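## Task

Put plate B30 down in the empty nest OUT, seated flat inside its locators and turned so its A1 well sits at the nest corner labelled A1. All other plates must finish exactly where they began, seated in their nests or home in their H1 hotel slots, and must stay there without the robot holding them. At the end, open the gripper and pull the arm away.

## Robot and tools

ROBOT. A single four-axis SCARA-style plate mover: a vertical lift, then shoulder, elbow and wrist yaw, ending in a two-finger parallel gripper that always stays level and cannot tilt. The controlled point, end_effector_position, lies midway between the two rubber finger pads, 2 to 3 cm back from the fingertips. In the gripper's own frame the fingers point along +x and close along y. Keep the elbow more than 0.4 rad away from 0, or the arm may fold and fault.

SCENE FRAME. Origin on the table top under the arm base, +z up, +y to the left when facing along +x. Positions are in metres; orientation is a quaternion in w,x,y,z order. Reported hand positions get less accurate at long reach.

WORKSPACE. Plates (scene 1: B38, B83, B33, B88, B30, B80) sit in the hotel H1 or on nests N1 and N2; only their ID labels tell them apart. Well A1 is at the plate's clipped corner. H1 has six slots numbered from the bottom. A plate counts as home when it rests flat on its shelf's two prongs, short edge facing out, behind both front pins and between the side pins. Seated on a nest means lying flat within the locators. Nest RG, in front of H1, can hold a plate temporarily.

execute_actions. Argument actions: a list of actions. Each action is a list of up to 15 rows, one row per 1/30 s control step; if fewer rows are given, the last repeats until 15 steps (0.5 s) are done. Each row is five numbers, all in [-1, 1]: dx, dy, dz, rz, opening. The first four are an offset, not a pose: a target relative to where the gripper measurably was when that action began, expressed in the gripper's own axes. Every row in an action refers to that same start, so rows do not add up. Scale: 1.0 equals 0.6 m for dx, dy, dz and 180 degrees for rz; positive rz turns from +x toward +y. For a call's first action, the start is the last pose a result reported. opening is absolute: +1 fully open (0.140 m), -1 closed (pads still 0.066 m apart). Closing fully takes at least about 0.6 s. An empty actions list just returns state and images. Each step, the commanded pose is clipped to within 70 mm and 16 degrees of the measured pose, and after an action the arm goes no further than that last clipped pose, so long moves need several actions.

move. Argument target: one five-number row laid out like a row above (dx, dy, dz, rz as offsets in gripper axes from the pose in the latest result that shows one, plus absolute opening, sent at the start). The gripper follows a straight path, taking the shorter rotation. speed: m/s, 0.002 to 0.5, default 0.25; turning is capped at twice that in rad/s. Paths last 0.5 to 10 s and are cut off at 10 s. The path ignores obstacles, the gripper may lag or drift, and it can exceed speed when the arm is nearly straight. Faster contact and targets set deeper past contact push harder. The result adds a move: line giving the ending (done, off_target, moving, held, fault), any limits (paced = sent pose clipped; held = some steps blocked by a check, after which the arm may rush), and the distance from target. blocking (true by default): if false, the result comes after 0.5 s while motion continues; then only wait or stop are accepted until a result shows the move ended.

wait. seconds from 0 to 10; the arm keeps its last command, and the call returns early if a running move finishes.

stop. No arguments. Brakes a running move; it needs distance to do so, more at speed. The fingers continue to their command.

zoom_image. camera: cam_high or cam_wrist. region: [x0, y0, x1, y1] in image pixels, top-left is (0, 0), at most 504 by 504. Both cameras give 896x504 images, cam_high first.

finished_scene. scene: the number of the current scene. Ends it permanently, after the last command is held; the goal must already be met and stable. Its result reports success and the next task.

RESULTS. The state line gives end_effector_position and end_effector_quat_wxyz. Hand target is the pose the controller is currently driving toward. Joint positions lists lift (m, 0 to 0.550), shoulder (rad, -2 to 2), elbow (rad, -2.8 to 2.8), wrist yaw (rad, -12.566 to 12.566), then pad gap in metres. grip_measured is the finger opening on the command scale; it may be off by about 1 mm consistently. To grip, command roughly 0.04 below grip_measured; a smaller margin grips more gently. Pads push up to about 18 N; fast closing can push harder. A pose unreachable line means a clearance check altered or blocked the command.

CAUTIONS. Offsets come from the measured hand pose, so repeating one against a rigid surface does not press harder, but against something yielding it goes deeper. Contact torque at a joint's load limit (lift 54 N, shoulder 8.1 N m, elbow 4.05 N m, wrist yaw 1.35 N m, held weight included) stops the arm for 10 s and drops the rest of the call. Holding loads heats motors: MOTOR HOT appears from 85 °C and an OVER-TEMPERATURE FAULT brakes the arm at 100 °C. The simulation runs on while replies are written, with the last command held. Held parts or loose items may get brief nudges. Never let anything fall or be knocked off the table; avoid drops, slips, slams, hard hits and heavy pushing.

Each tool is called after ">>>" in YAML: its name, and indented under it one key for each argument.

## Session

>>> execute_actions:
  actions: []

Scene clock: 0.00 s.
end_effector_position=(+0.4244, -0.1486, +0.4362) grip_measured=+1.00 end_effector_quat_wxyz=(+0.889, +0.000, +0.000, -0.457)
Joint positions: [ 0.431  0.816  0.655 -2.421  0.14 ]
Motor temperatures (°C, as the motors report them): [34 29 30 27]
Hand target: +0.424, -0.149, +0.436; +0.889, +0.000, +0.000, -0.457

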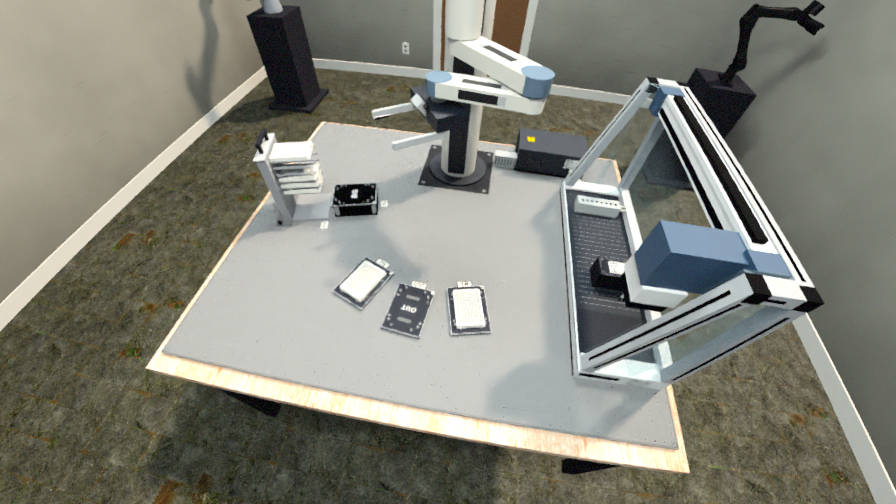

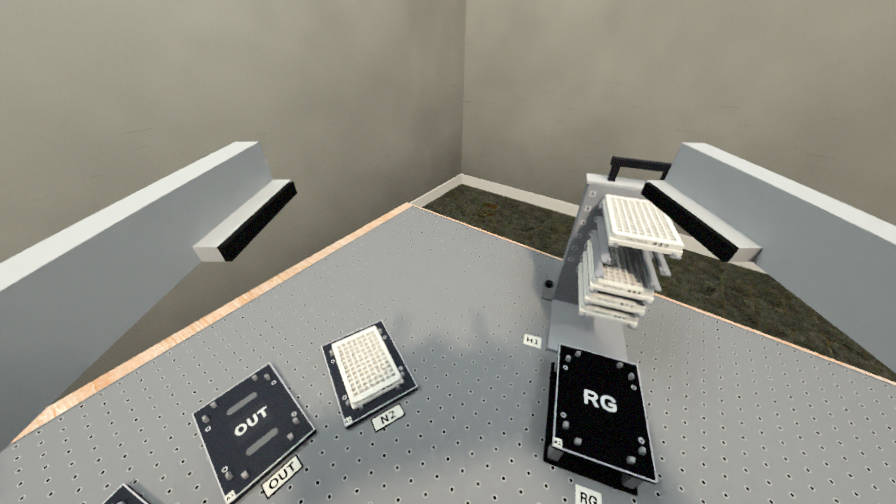

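>>> zoom_image:
  camera: "cam_wrist"
  region: [520, 150, 720, 500]

>>> zoom_image:
  camera: "cam_wrist"
  region: [80, 300, 440, 504]

>>> zoom_image:
  camera: "cam_high"
  region: [240, 120, 520, 350]

Region (520, 150, 720, 500) of cam_wrist's 896x504 image, scaled by 1.440, with more detail than that image has; it fills the left 288 columns of this view, and the rest is white.

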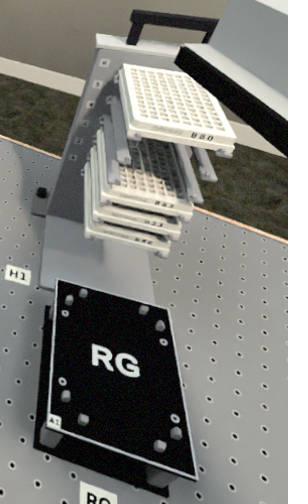

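Region (80, 300, 440, 504) of cam_wrist's 896x504 image, scaled by 1.400, with more detail than that image has; it fills the top 286 rows of this view, and the rest is white.

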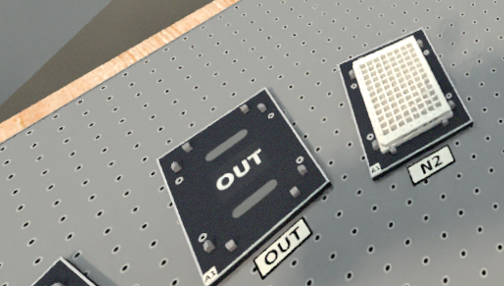

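Region (240, 120, 520, 350) of cam_high's 896x504 image, scaled by 1.800, with more detail than that image has; it fills the top 414 rows of this view, and the rest is white.

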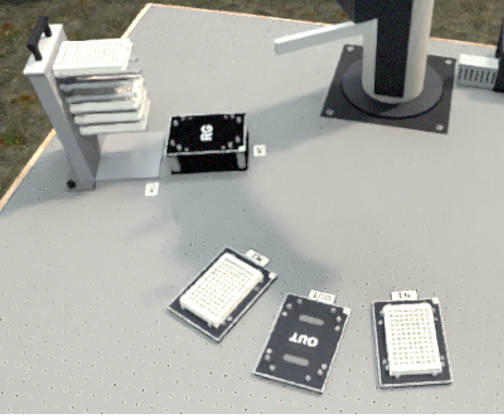

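>>> zoom_image:
  camera: "cam_wrist"
  region: [560, 180, 700, 340]

Region (560, 180, 700, 340) of cam_wrist's 896x504 image, scaled by 3.150, with more detail than that image has; it fills the left 441 columns of this view, and the rest is white.

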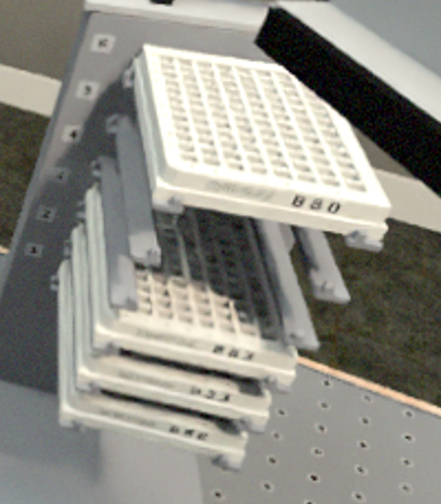

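>>> move:
  target: [0.095, 0.128, -0.45, 0.163, 1]

Scene clock: 25.77 s.
end_effector_position=(+0.5200, -0.1504, +0.1661) grip_measured=+1.00 end_effector_quat_wxyz=(+0.976, +0.000, +0.000, -0.217)
Joint positions: [ 0.161  0.558  0.932 -1.928  0.14 ]
Motor temperatures (°C, as the motors report them): [34 29 30 27]
Hand target: +0.520, -0.150, +0.166; +0.976, +0.000, +0.000, -0.217
Off the commanded pose: 0.000 m, 0 deg.
move: done

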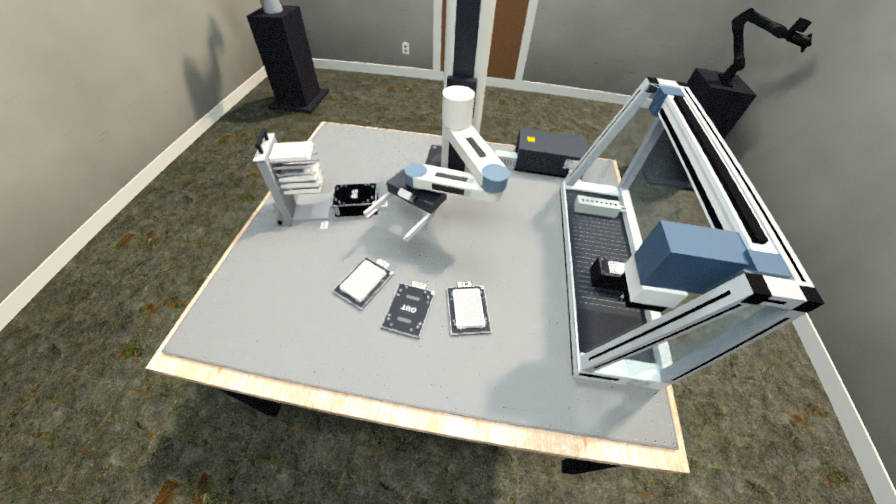

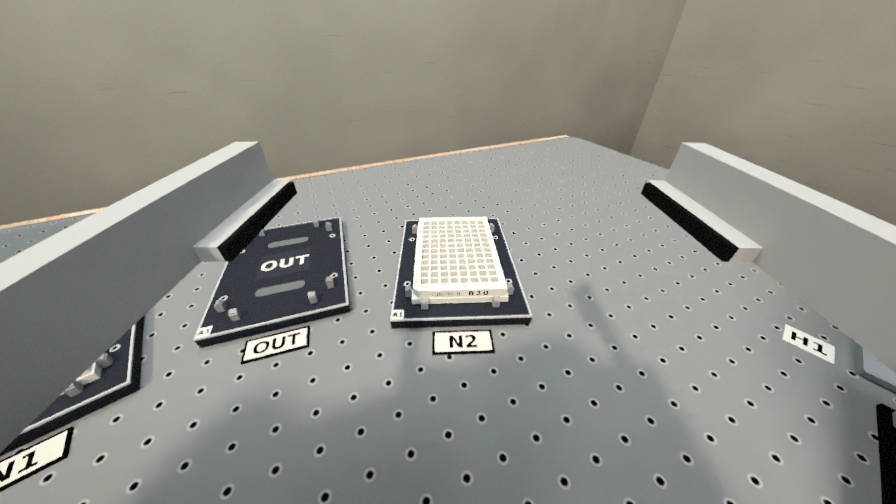

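>>> zoom_image:
  camera: "cam_wrist"
  region: [380, 205, 540, 335]

>>> zoom_image:
  camera: "cam_wrist"
  region: [185, 205, 365, 355]

>>> zoom_image:
  camera: "cam_high"
  region: [325, 250, 505, 345]

Region (380, 205, 540, 335) of cam_wrist's 896x504 image, scaled by 3.150, with more detail than that image has; it fills the top 410 rows of this view, and the rest is white.

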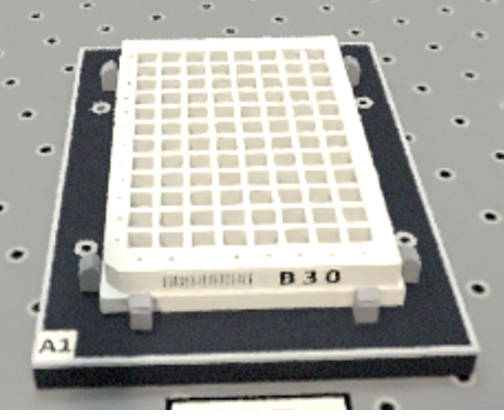

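Region (185, 205, 365, 355) of cam_wrist's 896x504 image, scaled by 2.800, with more detail than that image has.

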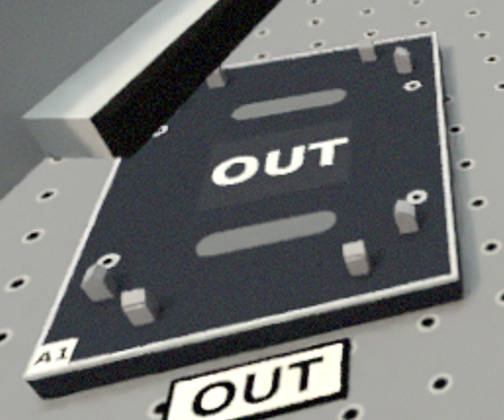

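Region (325, 250, 505, 345) of cam_high's 896x504 image, scaled by 2.800, with more detail than that image has; it fills the top 266 rows of this view, and the rest is white.

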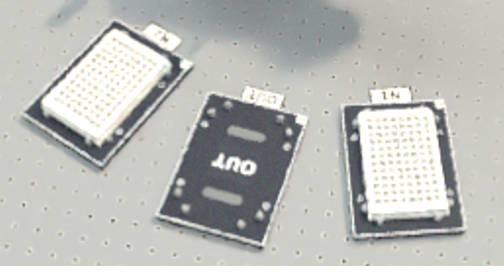

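>>> move:
  target: [0.13, 0.0, -0.145, 0.008, 0.3]

Scene clock: 52.77 s.
end_effector_position=(+0.5907, -0.1835, +0.0790) grip_measured=+0.30 end_effector_quat_wxyz=(+0.979, +0.000, +0.000, -0.205)
Joint positions: [ 0.074  0.406  1.291 -2.109  0.114]
Motor temperatures (°C, as the motors report them): [34 29 30 27]
Hand target: +0.591, -0.183, +0.079; +0.979, +0.000, +0.000, -0.205
Off the commanded pose: 0.000 m, 0 deg.
move: done

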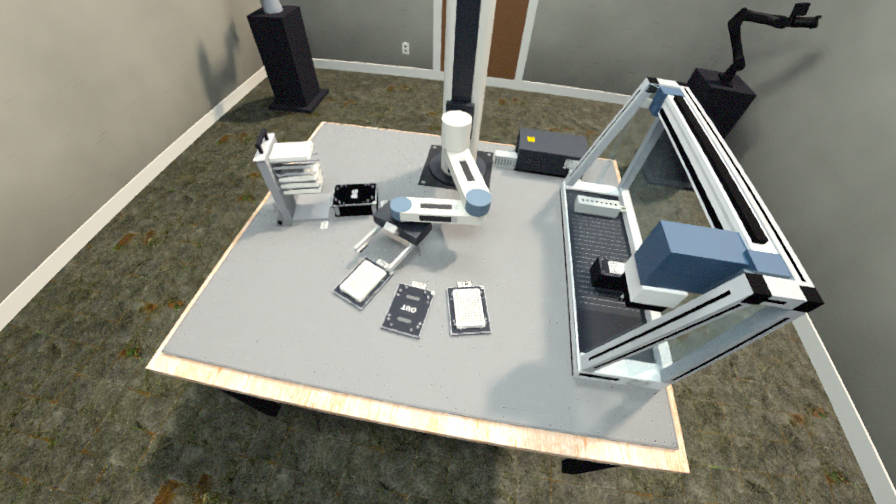

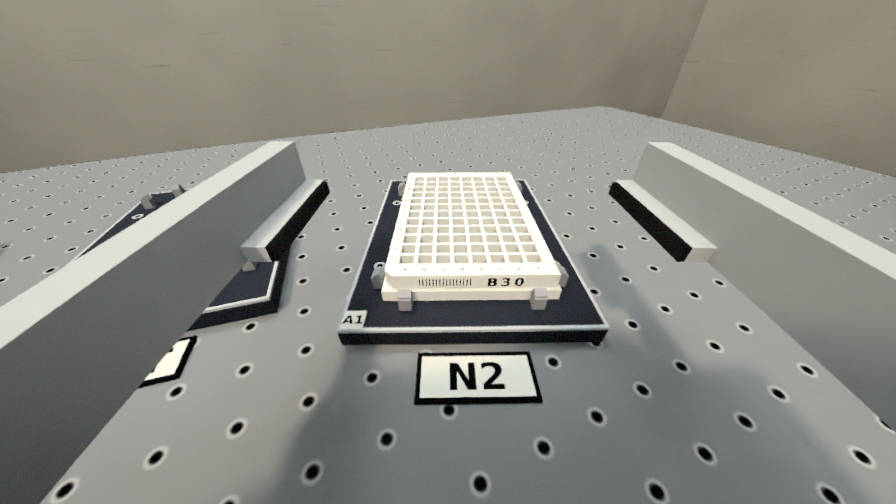

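>>> move:
  target: [0.135, -0.003, -0.05, 0.003, 0.3]
  speed: 0.15

Scene clock: 94.80 s.
end_effector_position=(+0.6642, -0.2176, +0.0490) grip_measured=+0.30 end_effector_quat_wxyz=(+0.980, +0.000, +0.000, -0.200)
Joint positions: [ 0.044  0.219  1.723 -2.345  0.114]
Motor temperatures (°C, as the motors report them): [34 29 30 27]
Hand target: +0.664, -0.218, +0.049; +0.980, +0.000, +0.000, -0.200
Off the commanded pose: 0.000 m, 0 deg.
move: done

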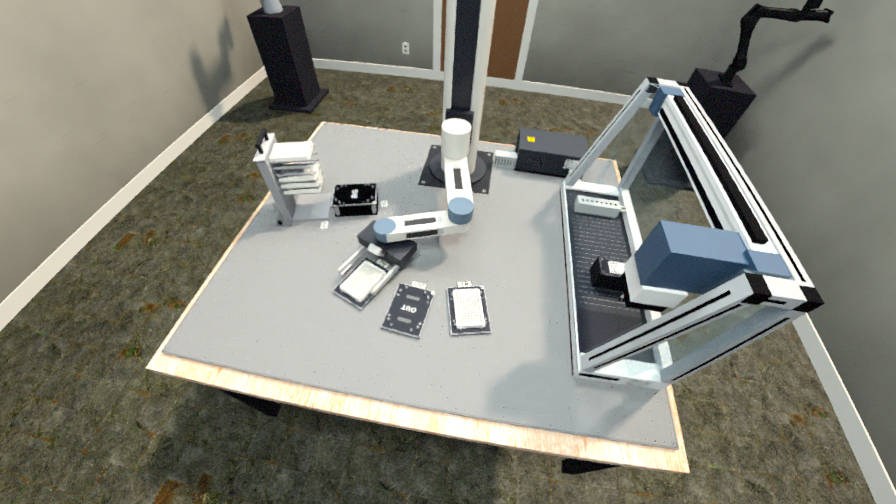

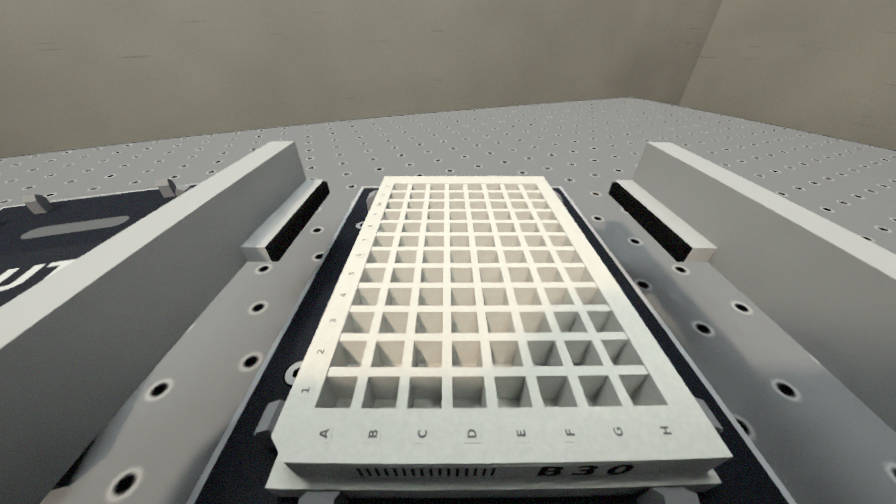

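>>> move:
  target: [-0.008, 0, -0.027, 0, 0.0]
  speed: 0.04

Scene clock: 101.20 s.
end_effector_position=(+0.6598, -0.2159, +0.0327) grip_measured=+0.00 end_effector_quat_wxyz=(+0.980, +0.000, +0.000, -0.200)
Joint positions: [ 0.028  0.231  1.695 -2.329  0.103]
Motor temperatures (°C, as the motors report them): [34 29 30 27]
Hand target: +0.660, -0.216, +0.033; +0.980, +0.000, +0.000, -0.200
Off the commanded pose: 0.000 m, 0 deg.
move: done

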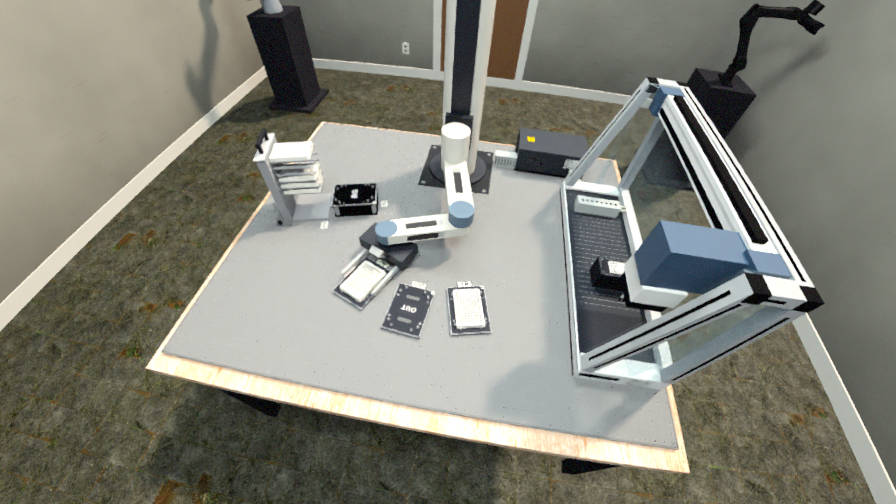

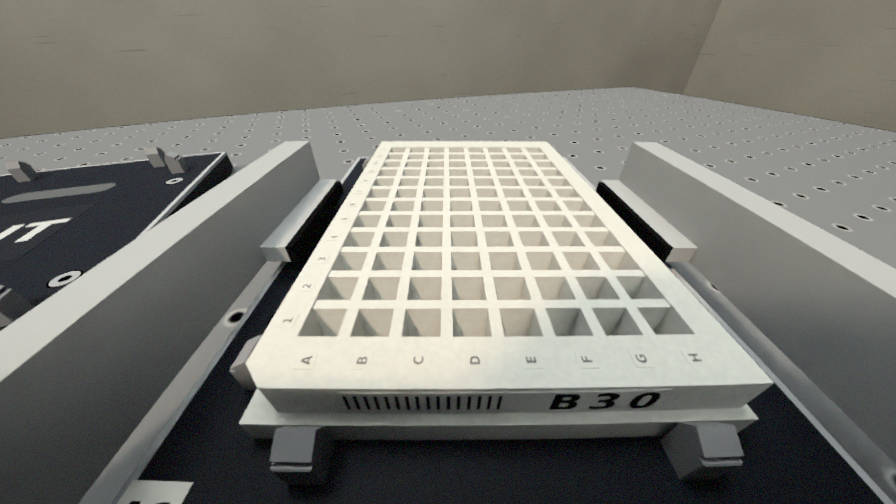

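>>> execute_actions:
  actions:
    - [[0,0,0,0,-0.2],[0,0,0,0,-0.35]]
    - [[0,0,0,0,-0.40],[0,0,0,0,-0.42],[0,0,0,0,-0.44],[0,0,0,0,-0.46],[0,0,0,0,-0.48],[0,0,0,0,-0.50],[0,0,0,0,-0.52]]
    - [[0,0,0,0,-0.54],[0,0,0,0,-0.56],[0,0,0,0,-0.58],[0,0,0,0,-0.60]]

Scene clock: 107.03 s.
end_effector_position=(+0.6598, -0.2159, +0.0327) grip_measured=-0.48 end_effector_quat_wxyz=(+0.980, +0.000, +0.000, -0.200)
Joint positions: [ 0.028  0.231  1.695 -2.329  0.085]
Motor temperatures (°C, as the motors report them): [34 29 30 27]
Hand target: +0.660, -0.216, +0.033; +0.980, +0.000, +0.000, -0.200
Off the commanded pose: 0.000 m, 0 deg.

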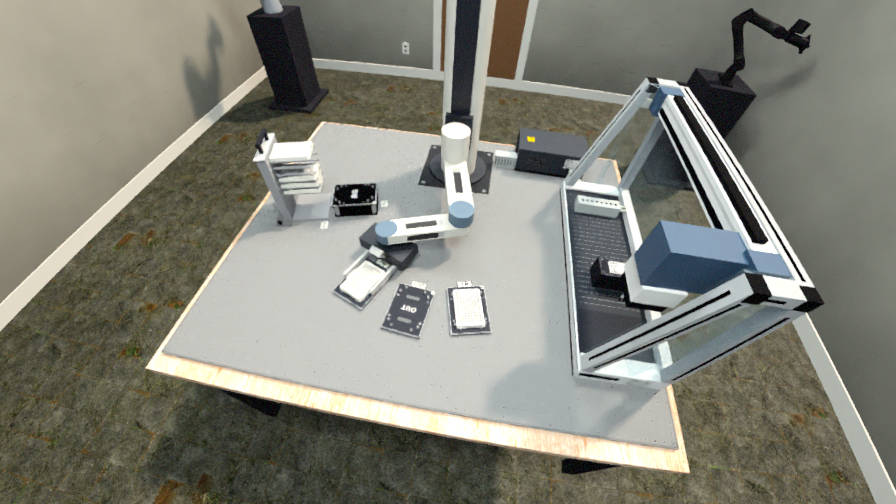

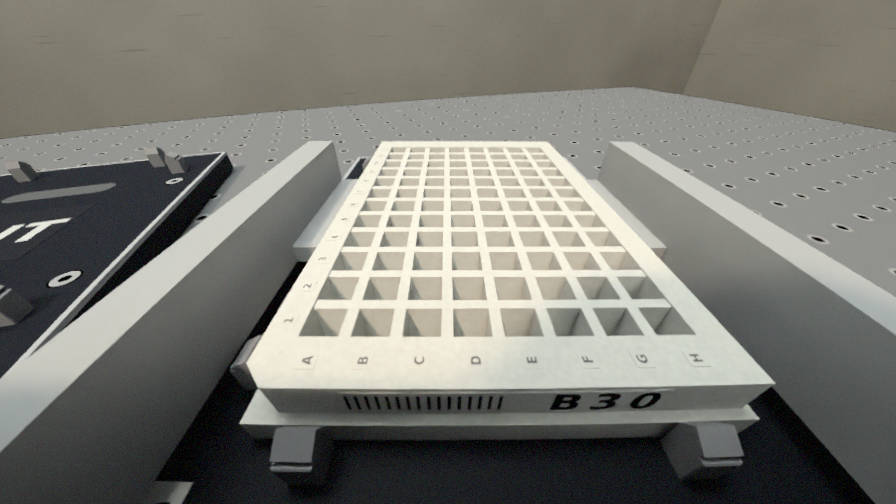

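>>> execute_actions:
  actions:
    - [[0,0,0,0,-0.38]]
    - [[0,0,-0.004,0,-0.38]]
    - [[0,0,0,0,-0.42],[0,0,0,0,-0.44],[0,0,0,0,-0.46],[0,0,0,0,-0.48],[0,0,0,0,-0.50],[0,0,0,0,-0.52],[0,0,0,0,-0.53]]

>>> move:
  target: [0, 0, 0.08, 0, -0.53]
  speed: 0.06

Scene clock: 114.17 s.
end_effector_position=(+0.6598, -0.2159, +0.0303) grip_measured=-0.46 end_effector_quat_wxyz=(+0.980, +0.000, +0.000, -0.200)
Joint positions: [ 0.025  0.231  1.695 -2.329  0.086]
Motor temperatures (°C, as the motors report them): [34 29 30 27]
Hand target: +0.660, -0.216, +0.030; +0.980, +0.000, +0.000, -0.200
Off the commanded pose: 0.000 m, 0 deg.

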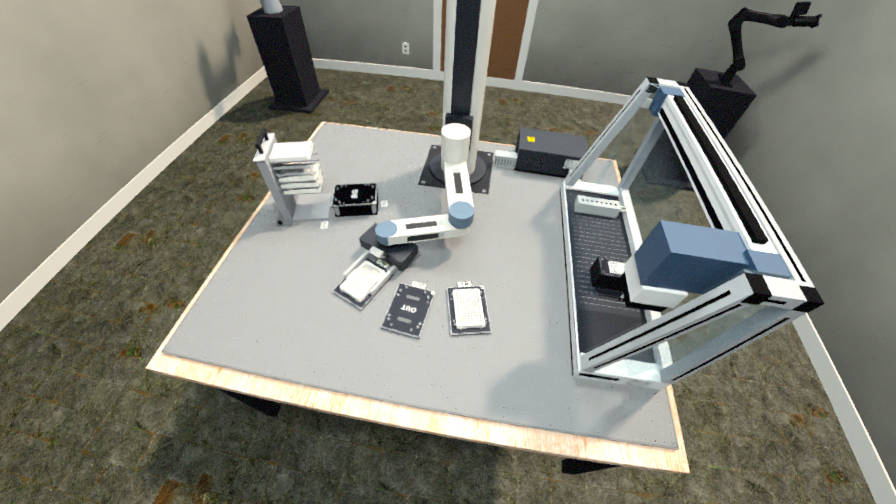

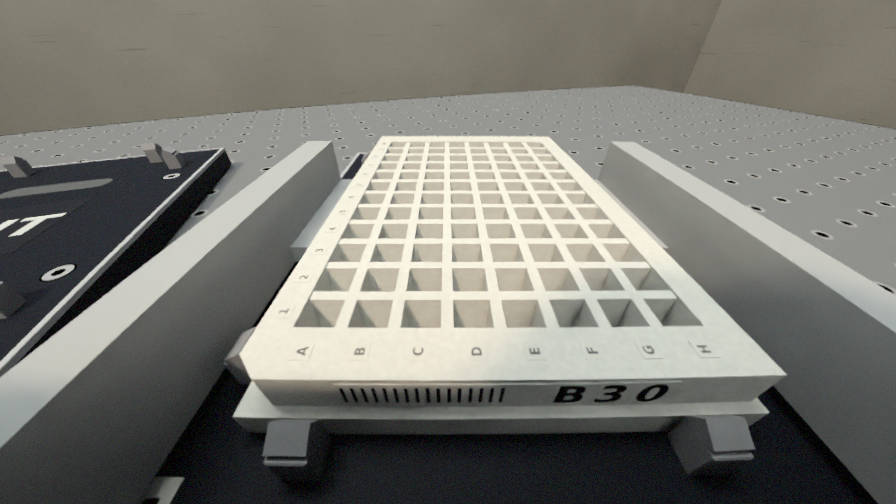

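Scene clock: 115.20 s.
end_effector_position=(+0.6598, -0.2158, +0.0783) grip_measured=-0.46 end_effector_quat_wxyz=(+0.980, +0.000, +0.000, -0.200)
Joint positions: [ 0.073  0.231  1.695 -2.329  0.086]
Motor temperatures (°C, as the motors report them): [34 29 30 27]
Hand target: +0.660, -0.216, +0.078; +0.980, +0.000, +0.000, -0.200
Off the commanded pose: 0.000 m, 0 deg.
move: done

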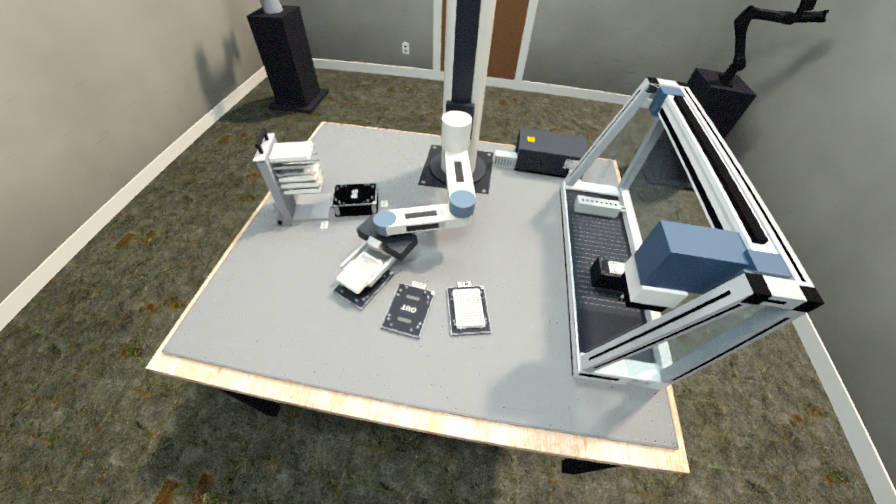

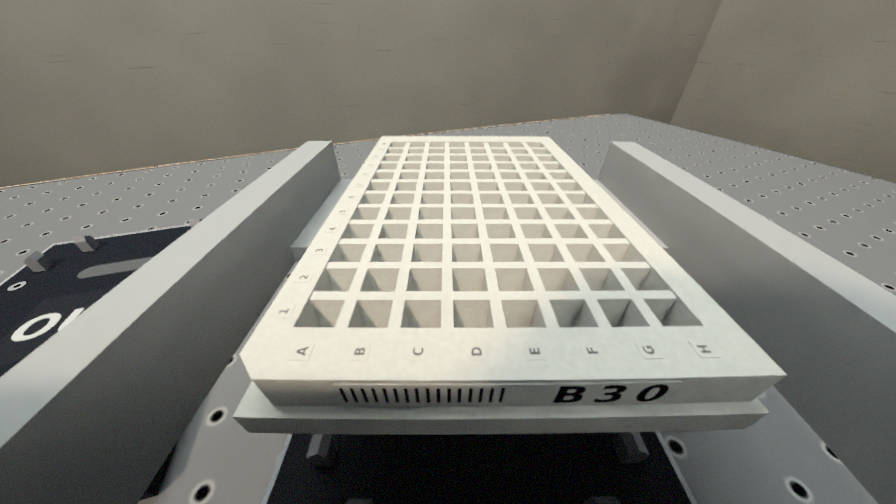

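>>> move:
  target: [-0.0077, 0.2977, -0.03, 0.096, -0.53]
  speed: 0.15

Scene clock: 128.63 s.
end_effector_position=(+0.7257, -0.0496, +0.0603) grip_measured=-0.46 end_effector_quat_wxyz=(+0.999, +0.000, +0.000, -0.050)
Joint positions: [ 0.055  0.51   1.83  -2.441  0.086]
Motor temperatures (°C, as the motors report them): [34 29 30 27]
Hand target: +0.726, -0.050, +0.060; +0.999, +0.000, +0.000, -0.051
Off the commanded pose: 0.000 m, 0 deg.
move: done

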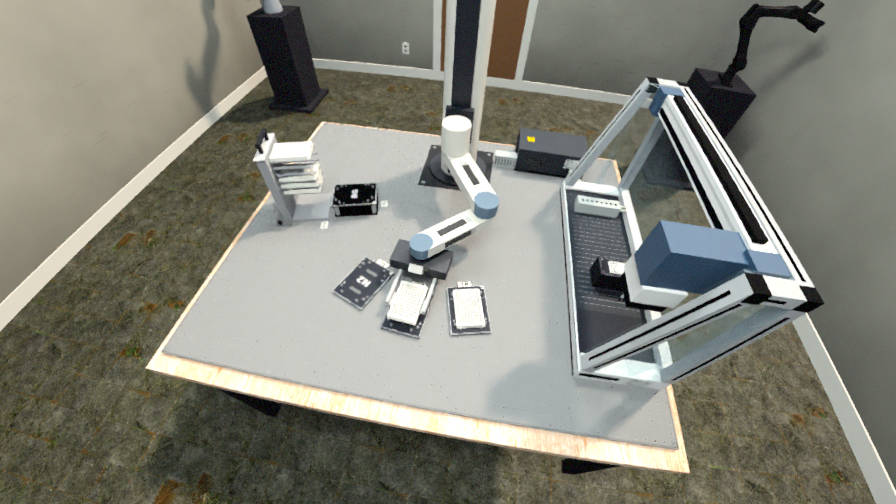

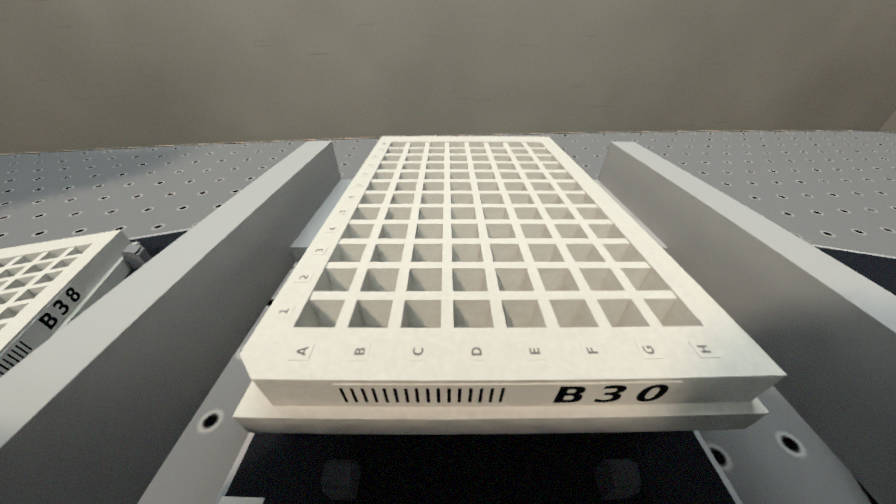

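>>> move:
  target: [0, 0.0025, -0.031, 0, -0.53]
  speed: 0.04

>>> zoom_image:
  camera: "cam_high"
  region: [365, 250, 465, 345]

Scene clock: 135.27 s.
end_effector_position=(+0.7258, -0.0481, +0.0416) grip_measured=-0.46 end_effector_quat_wxyz=(+0.999, +0.000, +0.000, -0.050)
Joint positions: [ 0.037  0.514  1.83  -2.445  0.086]
Motor temperatures (°C, as the motors report them): [34 29 30 27]
Hand target: +0.726, -0.048, +0.042; +0.999, +0.000, +0.000, -0.050
Off the commanded pose: 0.000 m, 0 deg.
move: done

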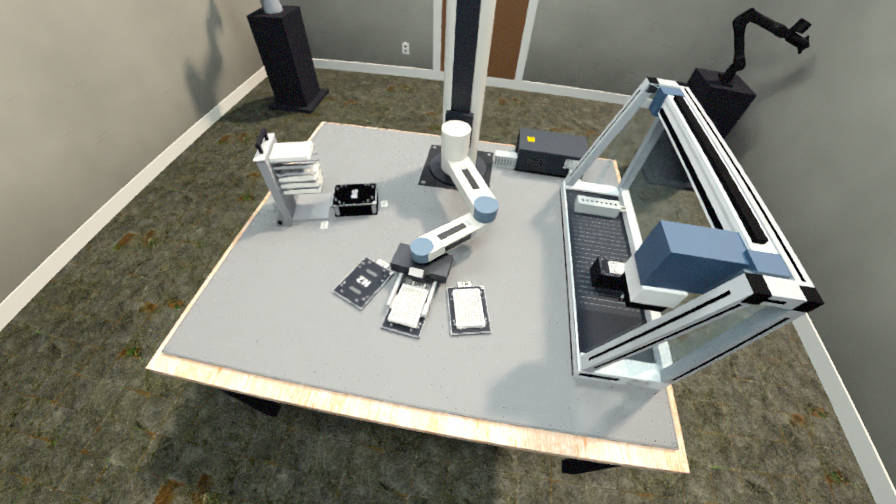

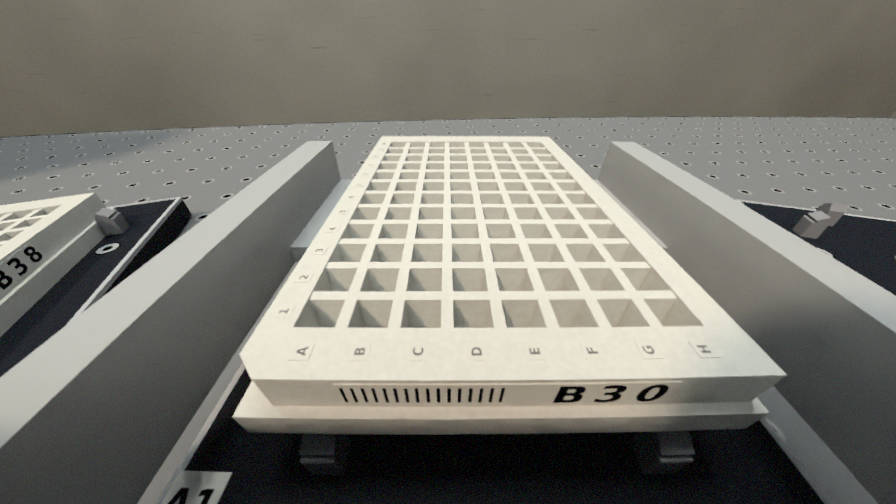

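Region (365, 250, 465, 345) of cam_high's 896x504 image, scaled by 5.040, with more detail than that image has; it fills the top 479 rows of this view, and the rest is white.

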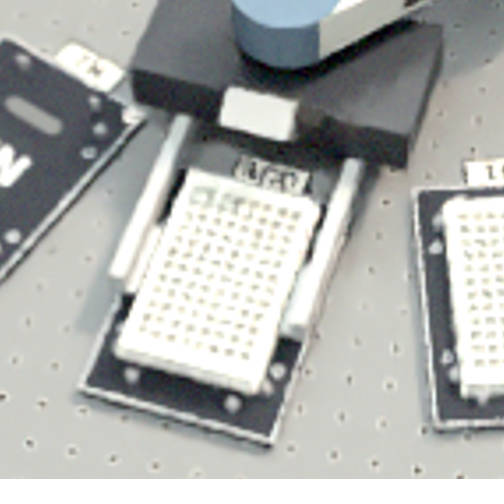

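>>> move:
  target: [0.006, 0, 0, 0, -0.53]
  speed: 0.02

Scene clock: 141.93 s.
end_effector_position=(+0.7294, -0.0484, +0.0416) grip_measured=-0.46 end_effector_quat_wxyz=(+0.999, +0.000, +0.000, -0.050)
Joint positions: [ 0.037  0.504  1.853 -2.457  0.086]
Motor temperatures (°C, as the motors report them): [34 29 30 27]
Hand target: +0.729, -0.049, +0.042; +0.999, +0.000, +0.000, -0.050
Off the commanded pose: 0.000 m, 0 deg.
move: done

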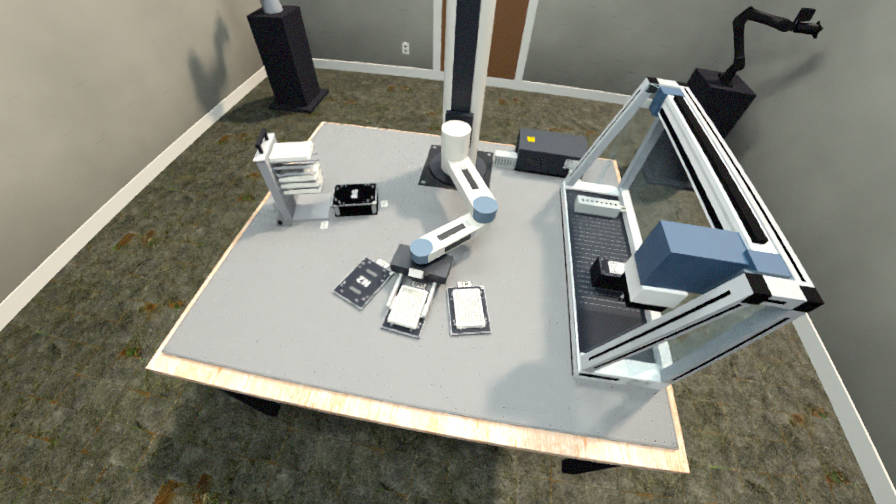

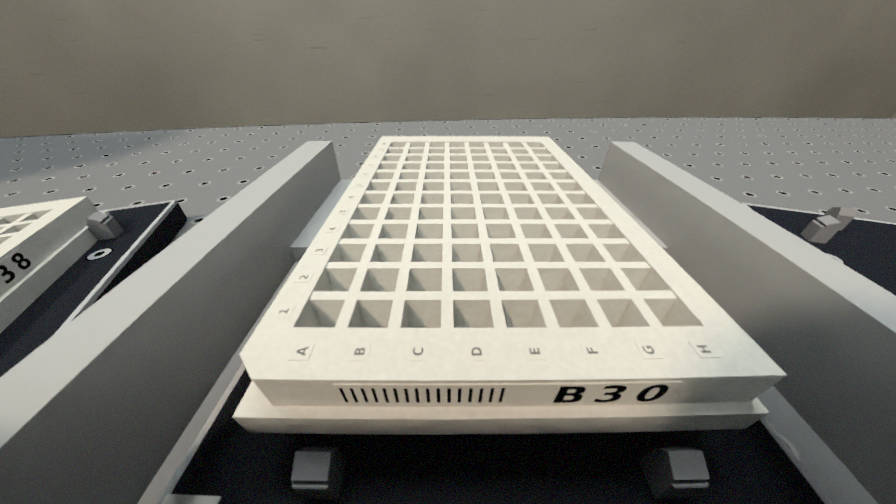

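Lines at ~483, level. Descend slowly.

>>> move:
  target: [0, 0, -0.0175, 0, -0.53]
  speed: 0.01

Scene clock: 150.33 s.
end_effector_position=(+0.7292, -0.0487, +0.0312) grip_measured=-0.46 end_effector_quat_wxyz=(+0.999, +0.000, +0.000, -0.051)
Joint positions: [ 0.026  0.504  1.853 -2.457  0.086]
Motor temperatures (°C, as the motors report them): [34 29 30 27]
Hand target: +0.729, -0.048, +0.031; +0.999, +0.000, +0.000, -0.050
Off the commanded pose: 0.000 m, 0 deg.
move: done

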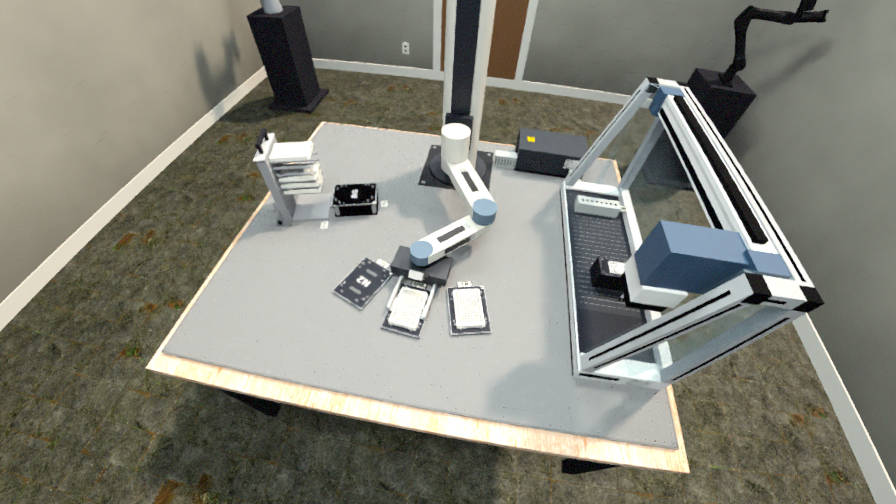

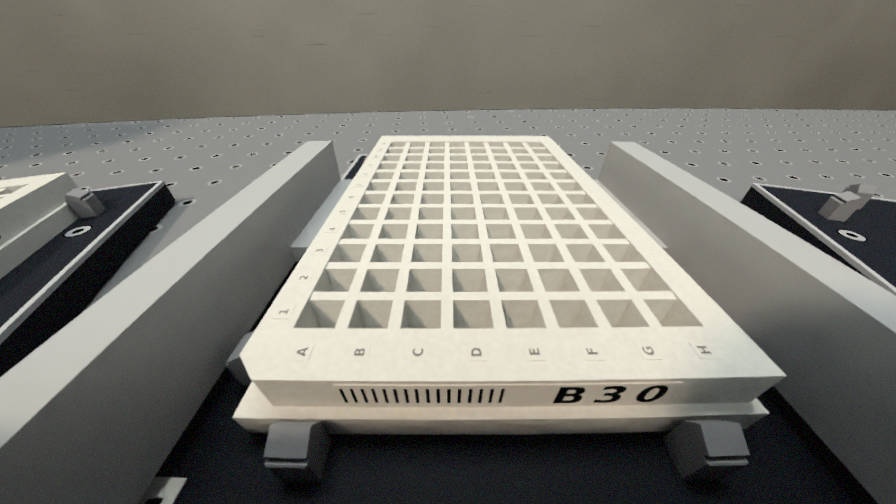

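>>> execute_actions:
  actions:
    - [[0,0,-0.0013,0,-0.53]]
    - [[0,0,0,0,-0.45],[0,0,0,0,-0.42],[0,0,0,0,-0.38],[0,0,0,0,-0.3],[0,0,0,0,0.0]]

>>> move:
  target: [-0.02, 0, 0.06, 0, 0.0]
  speed: 0.08

>>> move:
  target: [-0.2, 0, 0.12, 0, 0.5]

Scene clock: 156.90 s.
end_effector_position=(+0.7292, -0.0487, +0.0304) grip_measured=+0.00 end_effector_quat_wxyz=(+0.999, +0.000, +0.000, -0.051)
Joint positions: [ 0.025  0.504  1.852 -2.457  0.103]
Motor temperatures (°C, as the motors report them): [34 29 30 27]
Hand target: +0.729, -0.049, +0.030; +0.999, +0.000, +0.000, -0.051
Off the commanded pose: 0.000 m, 0 deg.

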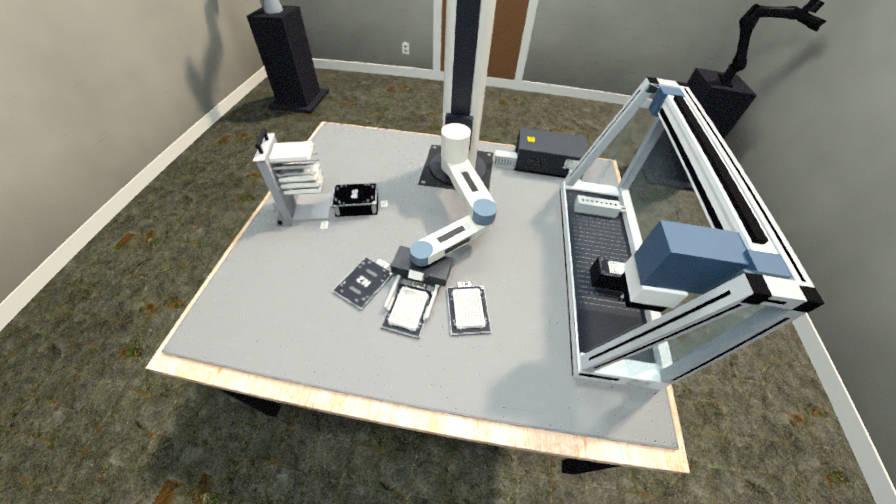

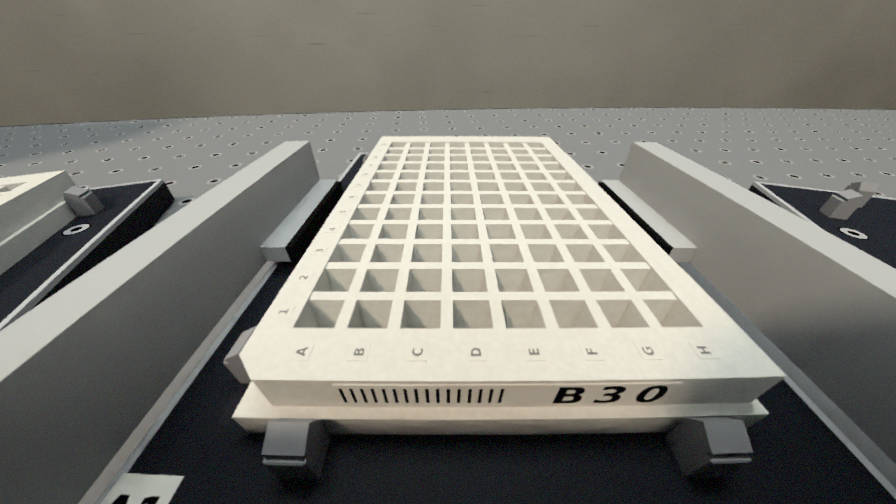

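Scene clock: 157.67 s.
end_effector_position=(+0.7172, -0.0475, +0.0664) grip_measured=+0.00 end_effector_quat_wxyz=(+0.999, +0.000, +0.000, -0.051)
Joint positions: [ 0.061  0.537  1.777 -2.416  0.103]
Motor temperatures (°C, as the motors report them): [34 29 30 27]
Hand target: +0.717, -0.047, +0.066; +0.999, +0.000, +0.000, -0.051
Off the commanded pose: 0.000 m, 0 deg.
move: done

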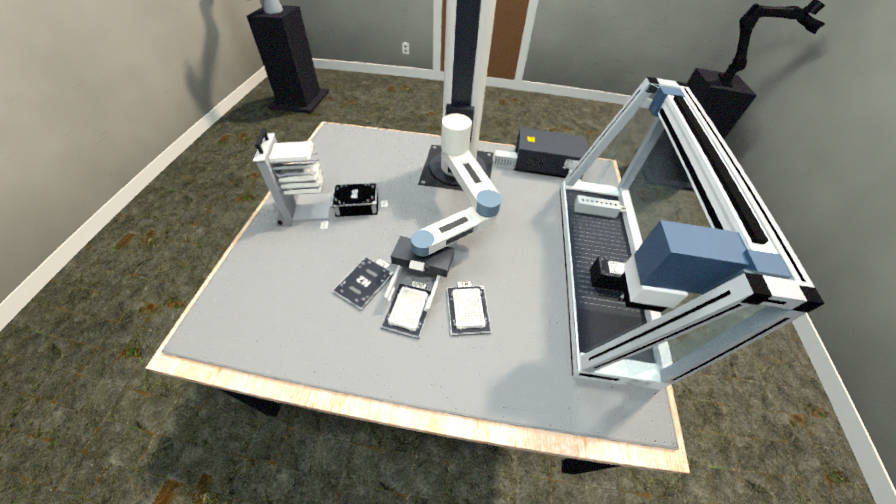

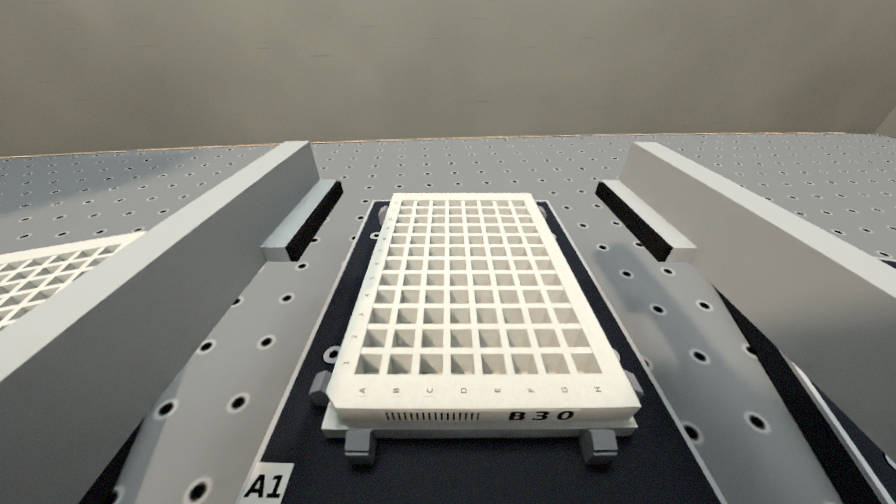

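Scene clock: 158.57 s.
end_effector_position=(+0.5978, -0.0353, +0.1385) grip_measured=+0.50 end_effector_quat_wxyz=(+0.999, +0.000, +0.000, -0.051)
Joint positions: [ 0.133  0.804  1.148 -2.054  0.122]
Motor temperatures (°C, as the motors report them): [34 29 30 27]
Hand target: +0.598, -0.035, +0.138; +0.999, +0.000, +0.000, -0.051
Off the commanded pose: 0.000 m, 0 deg.
move: done

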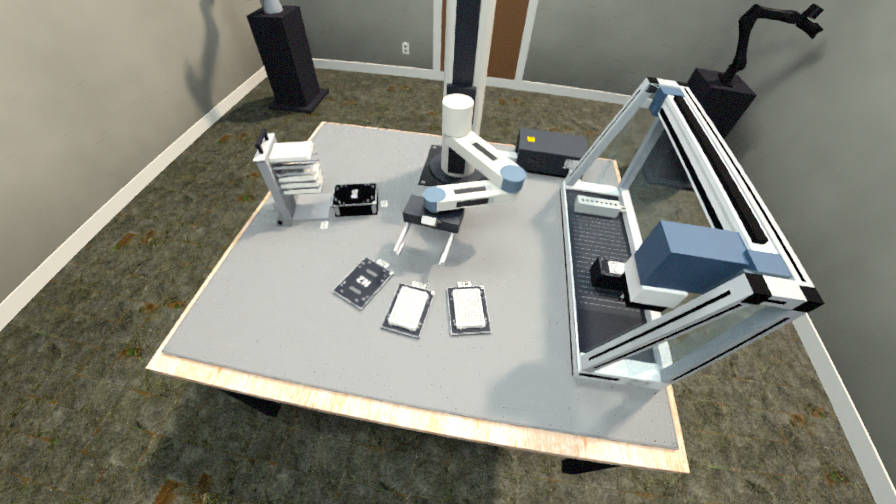

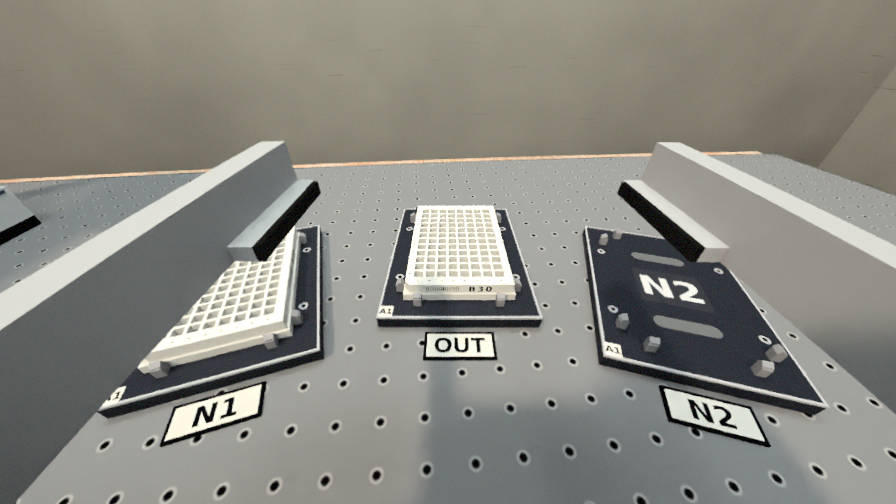

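>>> finished_scene:
  scene: 1

The scene is finished: the task was done.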